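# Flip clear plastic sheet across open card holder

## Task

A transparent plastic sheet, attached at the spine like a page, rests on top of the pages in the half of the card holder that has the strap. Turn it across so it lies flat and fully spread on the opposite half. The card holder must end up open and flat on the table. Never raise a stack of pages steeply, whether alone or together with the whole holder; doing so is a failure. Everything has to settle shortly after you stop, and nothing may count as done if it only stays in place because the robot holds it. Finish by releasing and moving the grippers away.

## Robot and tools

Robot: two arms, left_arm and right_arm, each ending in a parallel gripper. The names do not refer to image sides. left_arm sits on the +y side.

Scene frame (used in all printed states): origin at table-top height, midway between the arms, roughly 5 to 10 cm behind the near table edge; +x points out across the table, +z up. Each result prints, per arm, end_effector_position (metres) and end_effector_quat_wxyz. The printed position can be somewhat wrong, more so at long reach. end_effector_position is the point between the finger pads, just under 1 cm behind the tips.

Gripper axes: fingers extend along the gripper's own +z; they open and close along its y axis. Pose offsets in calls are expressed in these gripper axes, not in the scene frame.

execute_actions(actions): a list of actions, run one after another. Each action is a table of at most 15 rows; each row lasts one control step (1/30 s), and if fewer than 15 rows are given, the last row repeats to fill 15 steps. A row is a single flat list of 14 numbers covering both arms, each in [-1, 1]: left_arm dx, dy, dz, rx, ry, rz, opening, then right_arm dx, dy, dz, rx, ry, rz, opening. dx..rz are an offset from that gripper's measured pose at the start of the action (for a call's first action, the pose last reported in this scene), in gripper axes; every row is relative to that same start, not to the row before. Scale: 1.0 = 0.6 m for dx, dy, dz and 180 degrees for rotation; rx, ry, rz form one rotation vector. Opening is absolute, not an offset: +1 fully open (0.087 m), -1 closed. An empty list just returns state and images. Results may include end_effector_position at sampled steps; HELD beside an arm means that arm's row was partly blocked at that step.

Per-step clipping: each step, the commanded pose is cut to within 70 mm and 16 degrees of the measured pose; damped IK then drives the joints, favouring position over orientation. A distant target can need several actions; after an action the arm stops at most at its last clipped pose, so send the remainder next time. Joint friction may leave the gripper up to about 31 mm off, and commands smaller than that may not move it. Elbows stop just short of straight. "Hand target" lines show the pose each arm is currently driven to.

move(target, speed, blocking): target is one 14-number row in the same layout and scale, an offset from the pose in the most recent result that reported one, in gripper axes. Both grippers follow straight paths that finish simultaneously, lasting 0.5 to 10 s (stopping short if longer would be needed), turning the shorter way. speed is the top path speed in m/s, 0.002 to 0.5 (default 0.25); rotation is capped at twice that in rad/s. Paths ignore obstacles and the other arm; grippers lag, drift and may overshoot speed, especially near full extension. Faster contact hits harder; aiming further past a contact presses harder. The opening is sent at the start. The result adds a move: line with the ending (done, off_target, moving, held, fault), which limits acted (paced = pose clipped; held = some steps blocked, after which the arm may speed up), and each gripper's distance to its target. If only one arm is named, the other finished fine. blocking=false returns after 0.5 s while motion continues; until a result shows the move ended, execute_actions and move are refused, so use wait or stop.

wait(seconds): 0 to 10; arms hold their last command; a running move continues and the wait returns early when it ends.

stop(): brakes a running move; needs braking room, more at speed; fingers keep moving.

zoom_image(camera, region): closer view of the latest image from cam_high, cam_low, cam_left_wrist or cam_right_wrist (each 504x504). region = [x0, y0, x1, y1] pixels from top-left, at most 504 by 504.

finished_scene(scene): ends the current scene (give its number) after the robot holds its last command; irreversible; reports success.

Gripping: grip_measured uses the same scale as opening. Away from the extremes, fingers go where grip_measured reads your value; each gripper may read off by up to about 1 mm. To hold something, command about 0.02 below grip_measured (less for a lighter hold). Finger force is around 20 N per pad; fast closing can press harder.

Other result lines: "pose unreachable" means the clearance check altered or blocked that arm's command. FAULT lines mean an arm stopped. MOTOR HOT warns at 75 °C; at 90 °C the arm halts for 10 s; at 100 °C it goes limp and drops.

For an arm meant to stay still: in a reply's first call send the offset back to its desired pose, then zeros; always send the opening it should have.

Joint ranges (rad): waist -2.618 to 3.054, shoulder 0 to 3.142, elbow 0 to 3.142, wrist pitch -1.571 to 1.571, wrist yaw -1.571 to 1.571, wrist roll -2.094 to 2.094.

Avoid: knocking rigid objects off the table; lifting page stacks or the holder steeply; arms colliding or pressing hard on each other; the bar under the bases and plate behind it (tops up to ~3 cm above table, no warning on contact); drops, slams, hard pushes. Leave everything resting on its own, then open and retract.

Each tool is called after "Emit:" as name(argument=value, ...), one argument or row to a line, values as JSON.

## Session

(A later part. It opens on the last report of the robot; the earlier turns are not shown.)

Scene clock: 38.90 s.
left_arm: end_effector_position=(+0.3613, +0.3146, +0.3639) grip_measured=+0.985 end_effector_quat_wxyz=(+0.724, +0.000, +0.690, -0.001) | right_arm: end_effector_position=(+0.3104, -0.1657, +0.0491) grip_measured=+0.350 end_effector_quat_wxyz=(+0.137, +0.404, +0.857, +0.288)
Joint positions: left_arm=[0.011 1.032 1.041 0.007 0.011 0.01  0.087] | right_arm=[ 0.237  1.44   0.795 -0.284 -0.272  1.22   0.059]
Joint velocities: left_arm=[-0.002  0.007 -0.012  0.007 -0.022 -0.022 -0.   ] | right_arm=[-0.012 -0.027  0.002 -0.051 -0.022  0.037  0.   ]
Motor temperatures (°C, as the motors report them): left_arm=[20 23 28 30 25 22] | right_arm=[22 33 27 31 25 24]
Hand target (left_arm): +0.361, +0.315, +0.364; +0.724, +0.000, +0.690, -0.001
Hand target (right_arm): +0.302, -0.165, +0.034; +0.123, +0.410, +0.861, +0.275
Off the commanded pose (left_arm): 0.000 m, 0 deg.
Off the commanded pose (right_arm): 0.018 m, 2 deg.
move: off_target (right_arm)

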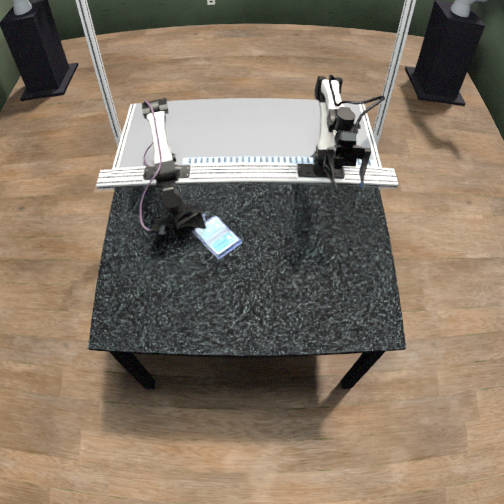

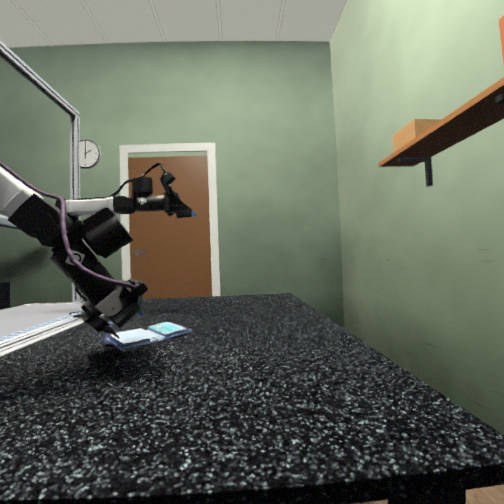

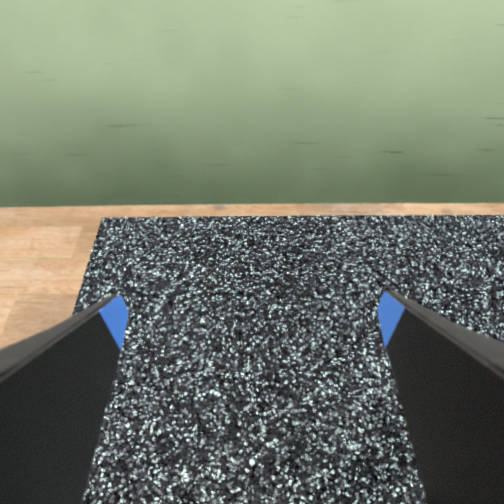

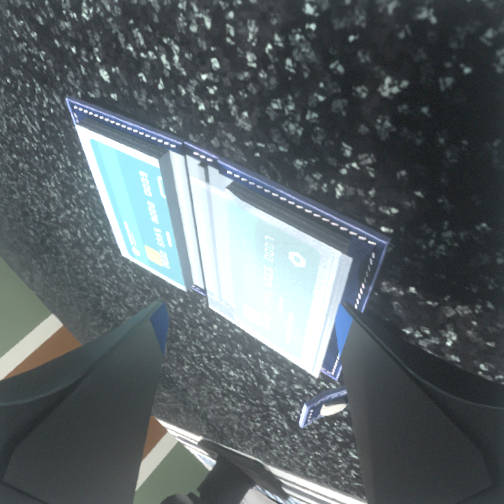

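Emit:
move(
  target=[0,0,0,0,0,0,1,0.01,-0.022,0.03,0,0,0,0.6],
  speed=0.04,
)

Emit:
zoom_image(
  camera="cam_right_wrist",
  region=[220,180,440,400],
)

Emit:
zoom_image(
  camera="cam_low",
  region=[70,290,200,360],
)

Scene clock: 42.73 s.
left_arm: end_effector_position=(+0.3613, +0.3146, +0.3639) grip_measured=+0.985 end_effector_quat_wxyz=(+0.724, +0.000, +0.690, -0.001) | right_arm: end_effector_position=(+0.3157, -0.1611, +0.0430) grip_measured=+0.600 end_effector_quat_wxyz=(+0.152, +0.397, +0.853, +0.301)
Joint positions: left_arm=[0.011 1.032 1.041 0.007 0.011 0.01  0.087] | right_arm=[ 0.249  1.454  0.758 -0.186 -0.266  1.227  0.07 ]
Joint velocities: left_arm=[ 0.007 -0.002 -0.002 -0.066 -0.037 -0.037  0.001] | right_arm=[ 0.012  0.002 -0.007 -0.066  0.022 -0.081 -0.001]
Motor temperatures (°C, as the motors report them): left_arm=[20 23 28 30 25 22] | right_arm=[22 33 27 31 25 24]
Hand target (left_arm): +0.361, +0.315, +0.364; +0.724, +0.000, +0.690, -0.001
Hand target (right_arm): +0.307, -0.161, +0.027; +0.137, +0.404, +0.857, +0.288
Off the commanded pose (left_arm): 0.000 m, 0 deg.
Off the commanded pose (right_arm): 0.018 m, 2 deg.
move: off_target (right_arm)

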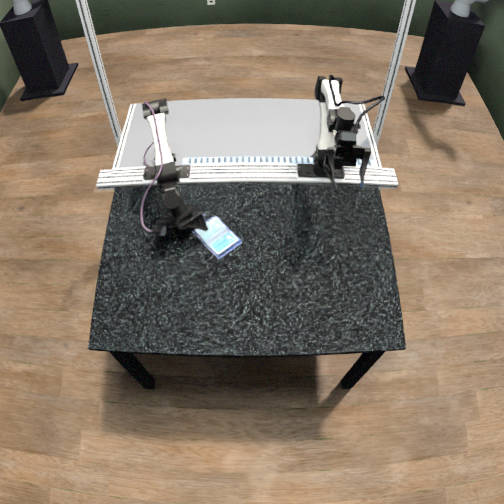

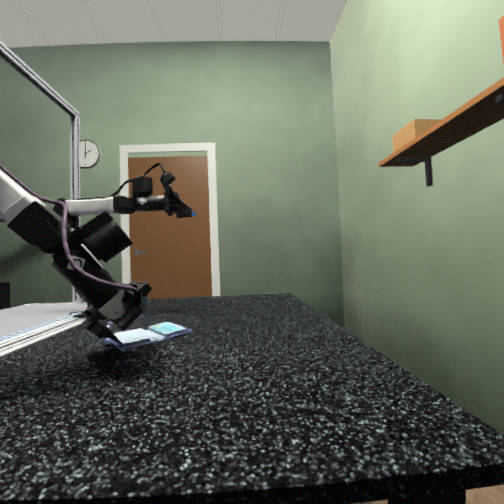

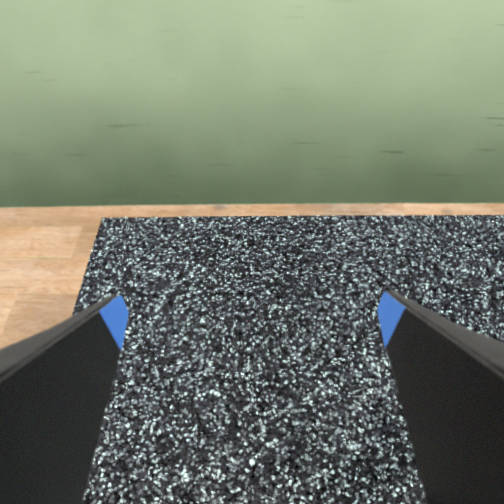

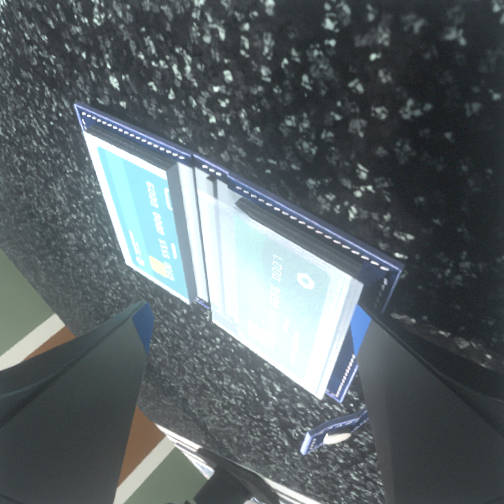

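Region (220, 180, 440, 400) of cam_right_wrist's 504x504 image, scaled by 2.291, with more detail than that image has.

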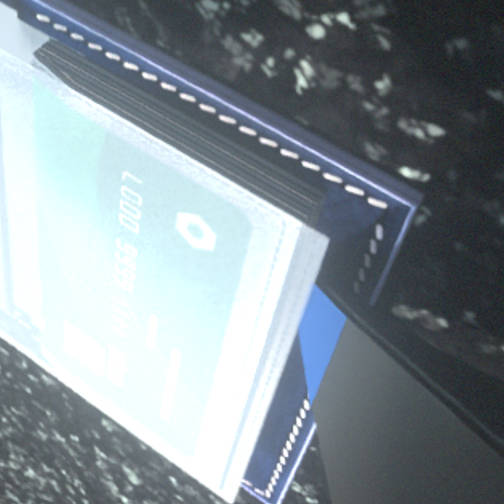

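Region (70, 290, 200, 360) of cam_low's 504x504 image, scaled by 3.877, with more detail than that image has; it fills the top 271 rows of this view, and the rest is white.

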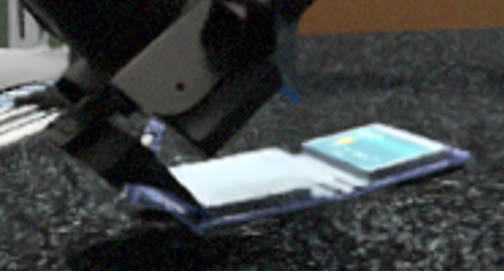

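Emit:
execute_actions(
  actions=[
    [[0,0,0,0,0,0,1,0,0,0,0,0,0,0.52]],
    [[0,0,0,0,0,0,1,0,0,0,0,0,0,0.42]],
    [[0,0,0,0,0,0,1,0,0,0,0,0,0,0.3]],
    [[0,0,0,0,0,0,1,0,0,0,0,0,0,0.16]],
    [[0,0,0,0,0,0,1,0,0,0,0,0,0,0]],
  ],
)

Emit:
zoom_image(
  camera="cam_right_wrist",
  region=[200,180,440,420],
)

Scene clock: 49.67 s.
left_arm: end_effector_position=(+0.3613, +0.3146, +0.3639) grip_measured=+0.985 end_effector_quat_wxyz=(+0.724, +0.000, +0.690, -0.001) | right_arm: end_effector_position=(+0.3159, -0.1611, +0.0431) grip_measured=+0.000 end_effector_quat_wxyz=(+0.153, +0.397, +0.853, +0.302)
Joint positions: left_arm=[0.011 1.032 1.041 0.007 0.011 0.01  0.087] | right_arm=[ 0.249  1.454  0.758 -0.185 -0.266  1.227  0.044]
Joint velocities: left_arm=[-0.012 -0.002 -0.002 -0.022  0.007 -0.066  0.   ] | right_arm=[ 0.002 -0.007 -0.007 -0.066 -0.051  0.007 -0.001]
Motor temperatures (°C, as the motors report them): left_arm=[20 23 29 30 25 22] | right_arm=[22 32 27 32 25 24]
Hand target (left_arm): +0.361, +0.315, +0.364; +0.724, +0.000, +0.690, -0.001
Hand target (right_arm): +0.316, -0.161, +0.043; +0.153, +0.397, +0.853, +0.302
Off the commanded pose (left_arm): 0.000 m, 0 deg.
Off the commanded pose (right_arm): 0.000 m, 0 deg.
Step readings (end_effector_position; steps 1 to 15: 1st action; 16 to 30: 2nd action; 31 to 45: 3rd action; 46 to 60: 4th action; 61 to 75: 5th action):
0: left_arm (+0.3613, +0.3146, +0.3639) | right_arm (+0.3159, -0.1611, +0.0431)
1: left_arm (+0.3613, +0.3146, +0.3639) | right_arm (+0.3159, -0.1611, +0.0431)
2: left_arm (+0.3613, +0.3146, +0.3639) | right_arm (+0.3159, -0.1611, +0.0431)
4: left_arm (+0.3613, +0.3146, +0.3639) | right_arm (+0.3159, -0.1611, +0.0431)
8: left_arm (+0.3613, +0.3146, +0.3639) | right_arm (+0.3159, -0.1611, +0.0431)
15: left_arm (+0.3613, +0.3146, +0.3639) | right_arm (+0.3159, -0.1611, +0.0431)
16: left_arm (+0.3613, +0.3146, +0.3639) | right_arm (+0.3159, -0.1611, +0.0431)
17: left_arm (+0.3613, +0.3146, +0.3639) | right_arm (+0.3159, -0.1611, +0.0431)
19: left_arm (+0.3613, +0.3146, +0.3639) | right_arm (+0.3159, -0.1611, +0.0431)
23: left_arm (+0.3613, +0.3146, +0.3639) | right_arm (+0.3159, -0.1611, +0.0431)
30: left_arm (+0.3613, +0.3146, +0.3639) | right_arm (+0.3159, -0.1611, +0.0431)
31: left_arm (+0.3613, +0.3146, +0.3639) | right_arm (+0.3159, -0.1611, +0.0431)
32: left_arm (+0.3613, +0.3146, +0.3639) | right_arm (+0.3159, -0.1611, +0.0431)
34: left_arm (+0.3613, +0.3146, +0.3639) | right_arm (+0.3159, -0.1611, +0.0431)
38: left_arm (+0.3613, +0.3146, +0.3639) | right_arm (+0.3159, -0.1611, +0.0431)
45: left_arm (+0.3613, +0.3146, +0.3639) | right_arm (+0.3159, -0.1611, +0.0431)
46: left_arm (+0.3613, +0.3146, +0.3639) | right_arm (+0.3159, -0.1611, +0.0431)
47: left_arm (+0.3613, +0.3146, +0.3639) | right_arm (+0.3159, -0.1611, +0.0431)
49: left_arm (+0.3613, +0.3146, +0.3639) | right_arm (+0.3159, -0.1611, +0.0431)
53: left_arm (+0.3613, +0.3146, +0.3639) | right_arm (+0.3159, -0.1611, +0.0431)
60: left_arm (+0.3613, +0.3146, +0.3639) | right_arm (+0.3159, -0.1611, +0.0431)
61: left_arm (+0.3613, +0.3146, +0.3639) | right_arm (+0.3159, -0.1611, +0.0431)
62: left_arm (+0.3613, +0.3146, +0.3639) | right_arm (+0.3159, -0.1611, +0.0431)
64: left_arm (+0.3613, +0.3146, +0.3639) | right_arm (+0.3159, -0.1611, +0.0431)
68: left_arm (+0.3613, +0.3146, +0.3639) | right_arm (+0.3159, -0.1611, +0.0431)
75: end_effector_position above

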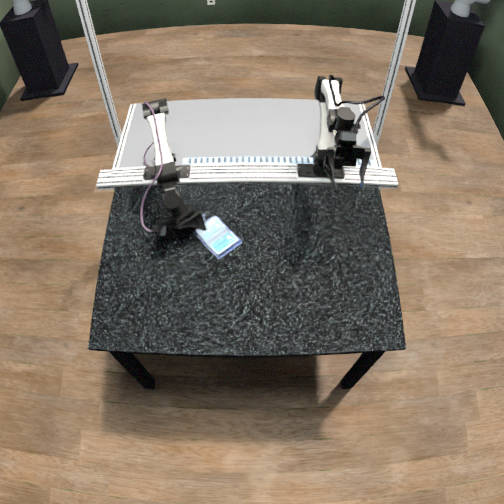

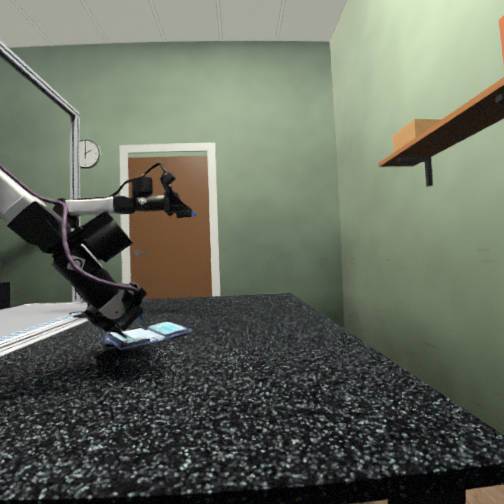

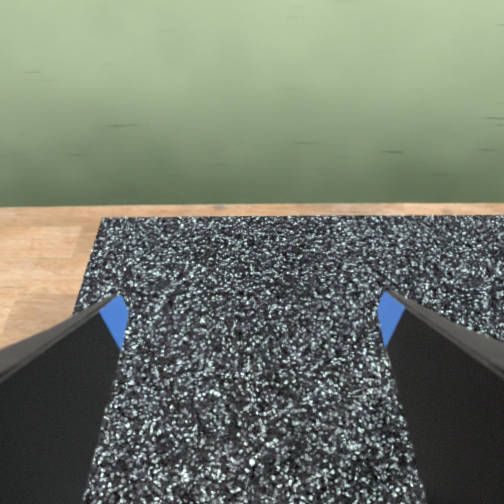

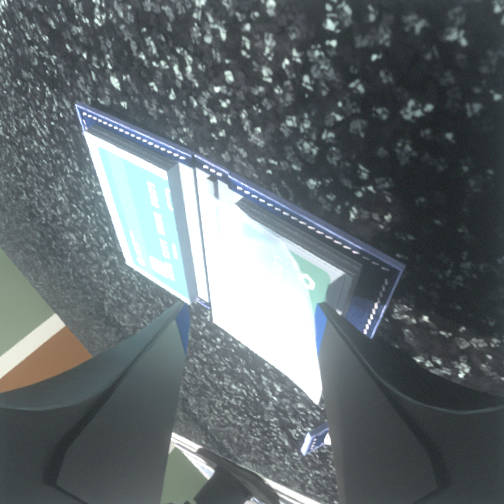

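Region (200, 180, 440, 420) of cam_right_wrist's 504x504 image, scaled by 2.100, with more detail than that image has.

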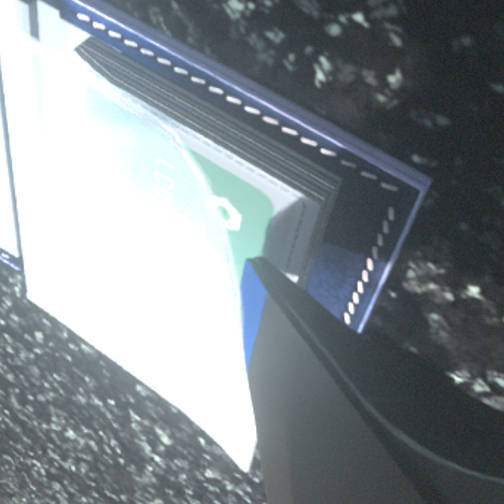

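Emit:
execute_actions(
  actions=[
    [[0,0,0,0,0,0,1,0,0,0,0,0,0,-0.25]],
    [[0,0,0,0,0,0,1,0,0,0,0,0,0,-0.5]],
    [[0,0,0,0,0,0,1,0,0,0,0,0,0,-0.8]],
  ],
)

Emit:
move(
  target=[0,0,0,0,0,0,1,0.015,0.065,0.022,0.07,0,0,-0.85],
  speed=0.05,
)

Emit:
move(
  target=[0,0,0,0,0,0,1,0.005,0.11,0.075,0,0,0,-0.75],
  speed=0.05,
)

Scene clock: 54.67 s.
left_arm: end_effector_position=(+0.3613, +0.3146, +0.3639) grip_measured=+0.985 end_effector_quat_wxyz=(+0.724, +0.000, +0.690, -0.001) | right_arm: end_effector_position=(+0.3159, -0.1611, +0.0431) grip_measured=-0.800 end_effector_quat_wxyz=(+0.153, +0.397, +0.853, +0.302)
Joint positions: left_arm=[0.011 1.032 1.041 0.007 0.011 0.01  0.087] | right_arm=[ 0.249  1.454  0.758 -0.185 -0.266  1.227  0.009]
Joint velocities: left_arm=[ 0.017  0.012 -0.002  0.051 -0.022  0.066  0.001] | right_arm=[ 0.002 -0.032  0.012  0.007 -0.022  0.066 -0.   ]
Motor temperatures (°C, as the motors report them): left_arm=[20 23 29 31 25 22] | right_arm=[22 32 27 32 25 24]
Hand target (left_arm): +0.361, +0.315, +0.364; +0.724, +0.000, +0.690, -0.001
Hand target (right_arm): +0.316, -0.161, +0.043; +0.153, +0.397, +0.853, +0.302
Off the commanded pose (left_arm): 0.000 m, 0 deg.
Off the commanded pose (right_arm): 0.000 m, 0 deg.
Step readings (end_effector_position; steps 1 to 15: 1st action; 16 to 30: 2nd action; 31 to 45: 3rd action):
0: left_arm (+0.3613, +0.3146, +0.3639) | right_arm (+0.3159, -0.1611, +0.0431)
1: left_arm (+0.3613, +0.3146, +0.3639) | right_arm (+0.3159, -0.1611, +0.0431)
2: left_arm (+0.3613, +0.3146, +0.3639) | right_arm (+0.3159, -0.1611, +0.0431)
4: left_arm (+0.3613, +0.3146, +0.3639) | right_arm (+0.3159, -0.1611, +0.0431)
8: left_arm (+0.3613, +0.3146, +0.3639) | right_arm (+0.3159, -0.1611, +0.0431)
15: left_arm (+0.3613, +0.3146, +0.3639) | right_arm (+0.3159, -0.1611, +0.0431)
16: left_arm (+0.3613, +0.3146, +0.3639) | right_arm (+0.3159, -0.1611, +0.0431)
17: left_arm (+0.3613, +0.3146, +0.3639) | right_arm (+0.3159, -0.1611, +0.0431)
19: left_arm (+0.3613, +0.3146, +0.3639) | right_arm (+0.3159, -0.1611, +0.0431)
23: left_arm (+0.3613, +0.3146, +0.3639) | right_arm (+0.3159, -0.1611, +0.0431)
30: left_arm (+0.3613, +0.3146, +0.3639) | right_arm (+0.3159, -0.1611, +0.0431)
31: left_arm (+0.3613, +0.3146, +0.3639) | right_arm (+0.3159, -0.1611, +0.0431)
32: left_arm (+0.3613, +0.3146, +0.3639) | right_arm (+0.3159, -0.1611, +0.0431)
34: left_arm (+0.3613, +0.3146, +0.3639) | right_arm (+0.3159, -0.1611, +0.0431)
38: left_arm (+0.3613, +0.3146, +0.3639) | right_arm (+0.3159, -0.1611, +0.0431)
45: end_effector_position above

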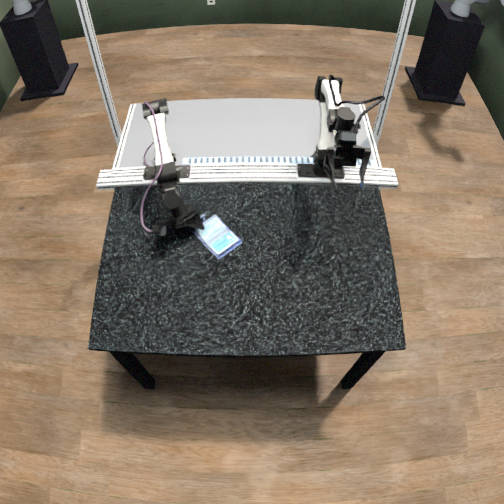

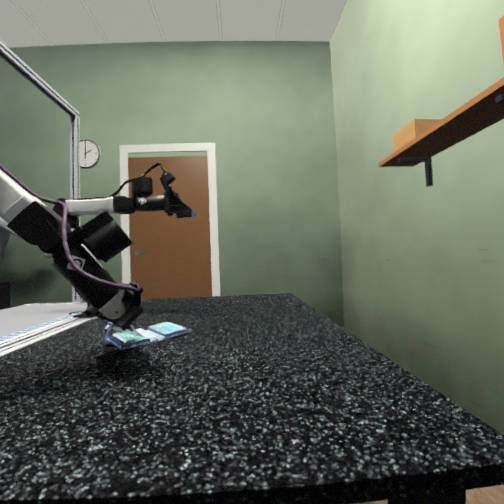

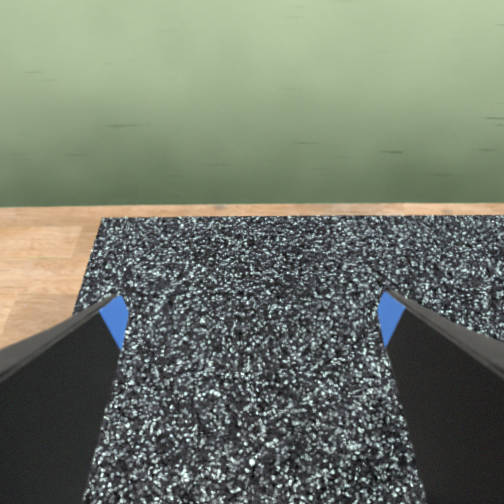

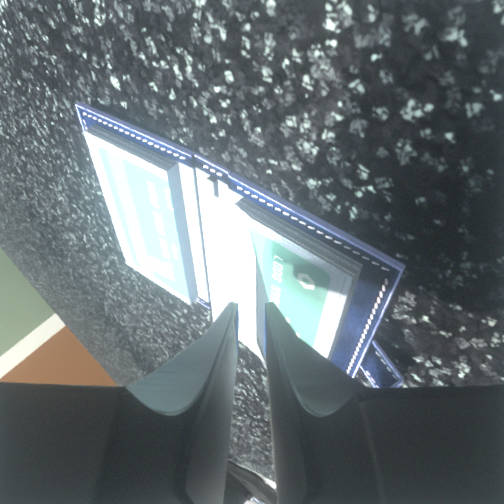

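Scene clock: 57.37 s.
left_arm: end_effector_position=(+0.3613, +0.3146, +0.3639) grip_measured=+0.985 end_effector_quat_wxyz=(+0.724, +0.000, +0.690, -0.001) | right_arm: end_effector_position=(+0.3388, -0.1323, +0.0600) grip_measured=-0.850 end_effector_quat_wxyz=(+0.116, +0.408, +0.880, +0.216)
Joint positions: left_arm=[0.011 1.032 1.041 0.007 0.011 0.01  0.087] | right_arm=[ 0.357  1.64   1.133 -0.546 -0.139  1.274  0.007]
Joint velocities: left_arm=[-0.002  0.002 -0.012 -0.007  0.051 -0.007  0.001] | right_arm=[ 0.007 -0.012  0.002 -0.007  0.007 -0.081  0.   ]
Motor temperatures (°C, as the motors report them): left_arm=[20 23 29 31 25 22] | right_arm=[22 31 28 32 25 24]
Hand target (left_arm): +0.361, +0.315, +0.364; +0.724, +0.000, +0.690, -0.001
Hand target (right_arm): +0.339, -0.129, +0.058; +0.109, +0.411, +0.881, +0.207
Off the commanded pose (left_arm): 0.000 m, 0 deg.
Off the commanded pose (right_arm): 0.004 m, 1 deg.
move: done

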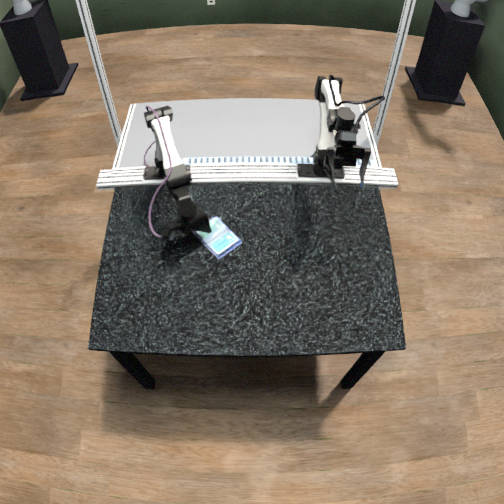

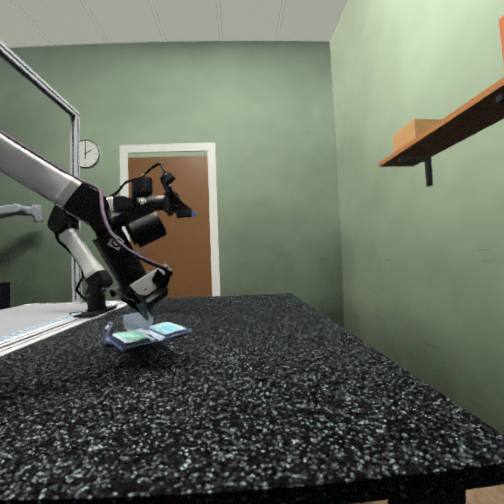

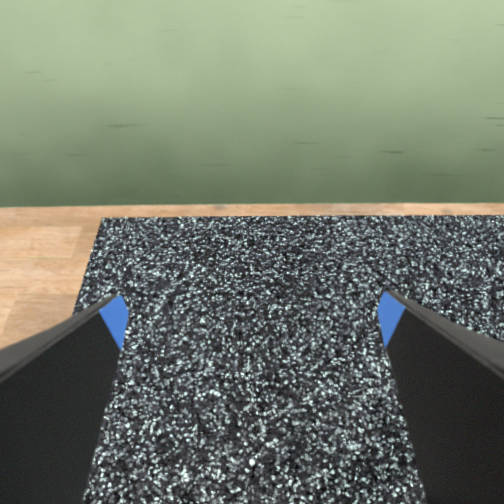

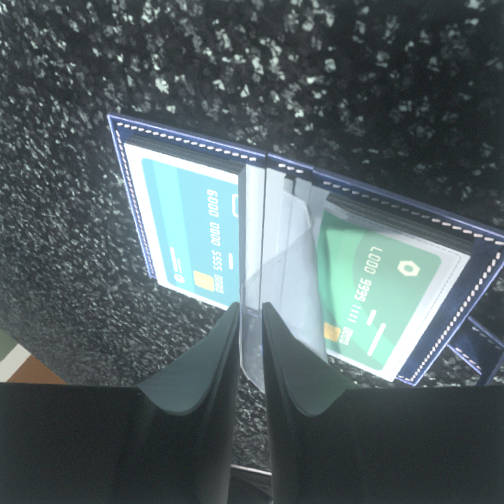

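Scene clock: 59.23 s.
left_arm: end_effector_position=(+0.3613, +0.3146, +0.3639) grip_measured=+0.985 end_effector_quat_wxyz=(+0.724, +0.000, +0.690, -0.001) | right_arm: end_effector_position=(+0.3980, -0.0823, +0.0549) grip_measured=-0.750 end_effector_quat_wxyz=(+0.122, +0.405, +0.878, +0.225)
Joint positions: left_arm=[0.011 1.032 1.041 0.007 0.011 0.01  0.087] | right_arm=[ 0.421  1.899  1.426 -0.55  -0.111  1.328  0.011]
Joint velocities: left_arm=[-0.007  0.007 -0.007 -0.007  0.007  0.007  0.   ] | right_arm=[-0.002 -0.007  0.002  0.007 -0.007 -0.022 -0.001]
Motor temperatures (°C, as the motors report them): left_arm=[20 23 29 31 25 22] | right_arm=[22 31 28 32 25 24]
Hand target (left_arm): +0.361, +0.315, +0.364; +0.724, +0.000, +0.690, -0.001
Hand target (right_arm): +0.397, -0.079, +0.051; +0.116, +0.408, +0.879, +0.216
Off the commanded pose (left_arm): 0.000 m, 0 deg.
Off the commanded pose (right_arm): 0.004 m, 1 deg.
move: done

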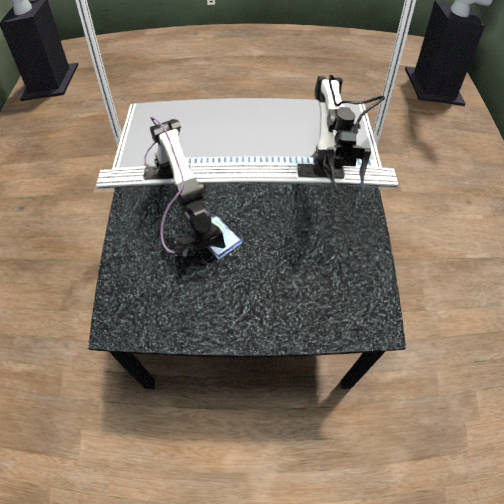

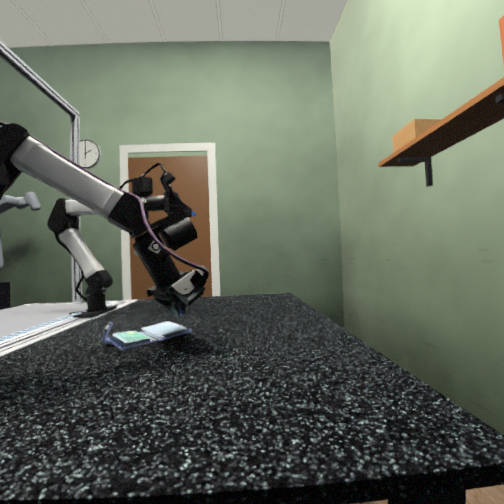

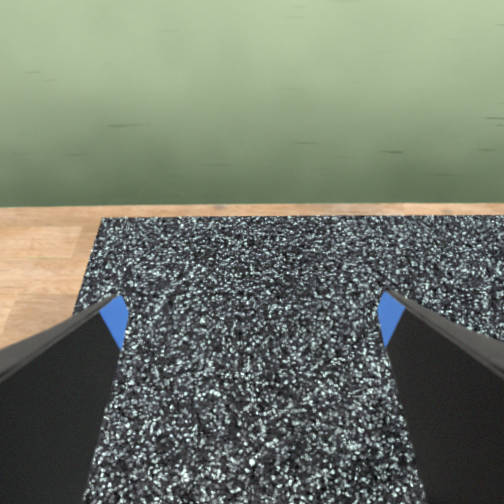

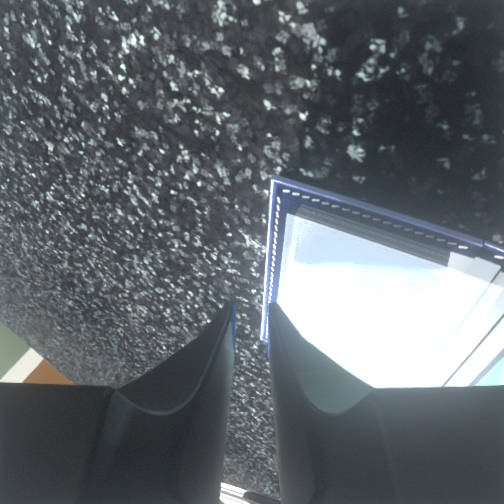

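Emit:
move(
  target=[0,0,0,0,0,0,1,-0.12,-0.08,-0.33,0,0,0,-0.5],
)

Emit:
zoom_image(
  camera="cam_low",
  region=[90,300,200,360],
)

Scene clock: 64.33 s.
left_arm: end_effector_position=(+0.3613, +0.3146, +0.3639) grip_measured=+0.985 end_effector_quat_wxyz=(+0.724, +0.000, +0.690, -0.001) | right_arm: end_effector_position=(+0.3364, -0.2230, +0.1963) grip_measured=-0.500 end_effector_quat_wxyz=(+0.119, +0.406, +0.879, +0.219)
Joint positions: left_arm=[0.011 1.032 1.041 0.007 0.011 0.01  0.087] | right_arm=[ 0.058  1.544  1.577 -1.132 -0.283  1.003  0.022]
Joint velocities: left_arm=[-0.012 -0.002  0.007 -0.022  0.022 -0.037  0.001] | right_arm=[-0.007  0.017  0.002  0.022 -0.066 -0.022 -0.001]
Motor temperatures (°C, as the motors report them): left_arm=[20 23 29 31 25 22] | right_arm=[22 32 28 32 25 24]
Hand target (left_arm): +0.361, +0.315, +0.364; +0.724, +0.000, +0.690, -0.001
Hand target (right_arm): +0.334, -0.225, +0.205; +0.123, +0.405, +0.878, +0.223
Off the commanded pose (left_arm): 0.000 m, 0 deg.
Off the commanded pose (right_arm): 0.010 m, 1 deg.
move: done

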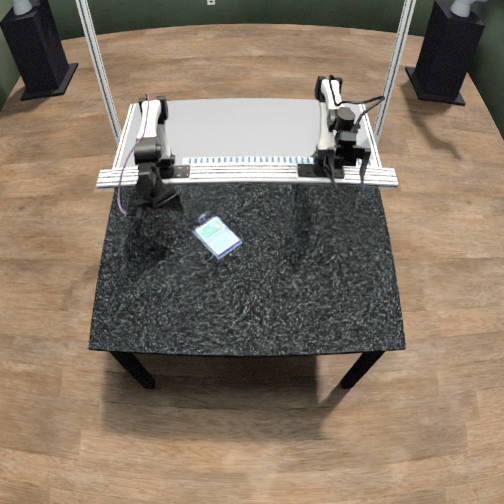

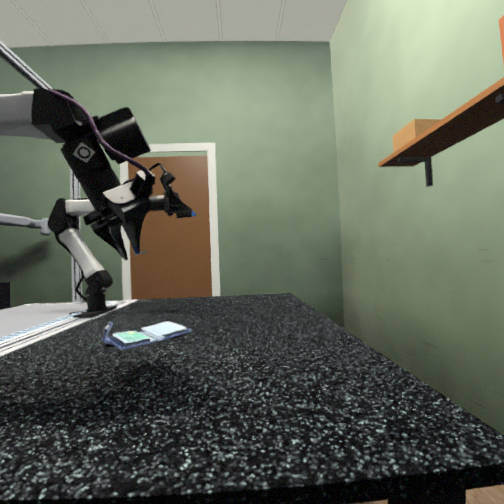

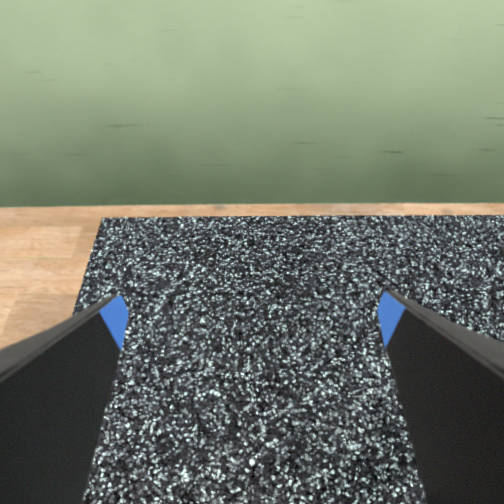

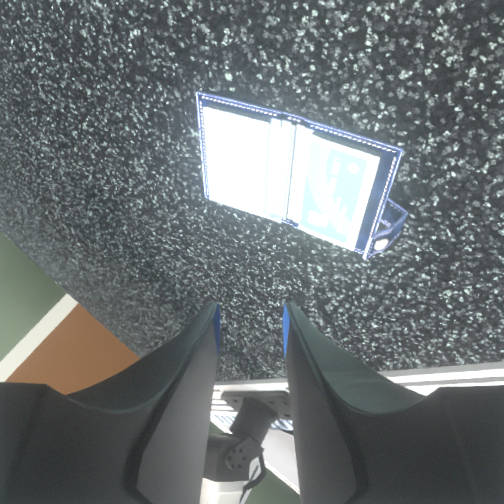

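Region (90, 300, 200, 360) of cam_low's 504x504 image, scaled by 4.582, with more detail than that image has; it fills the top 275 rows of this view, and the rest is white.

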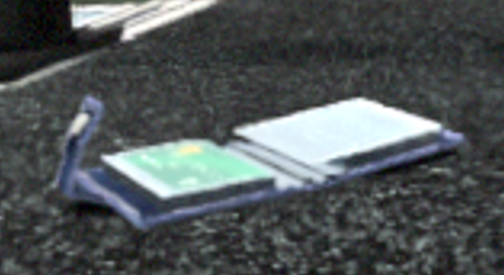

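Emit:
finished_scene(
  scene=2,
)

The scene is finished: the task was done.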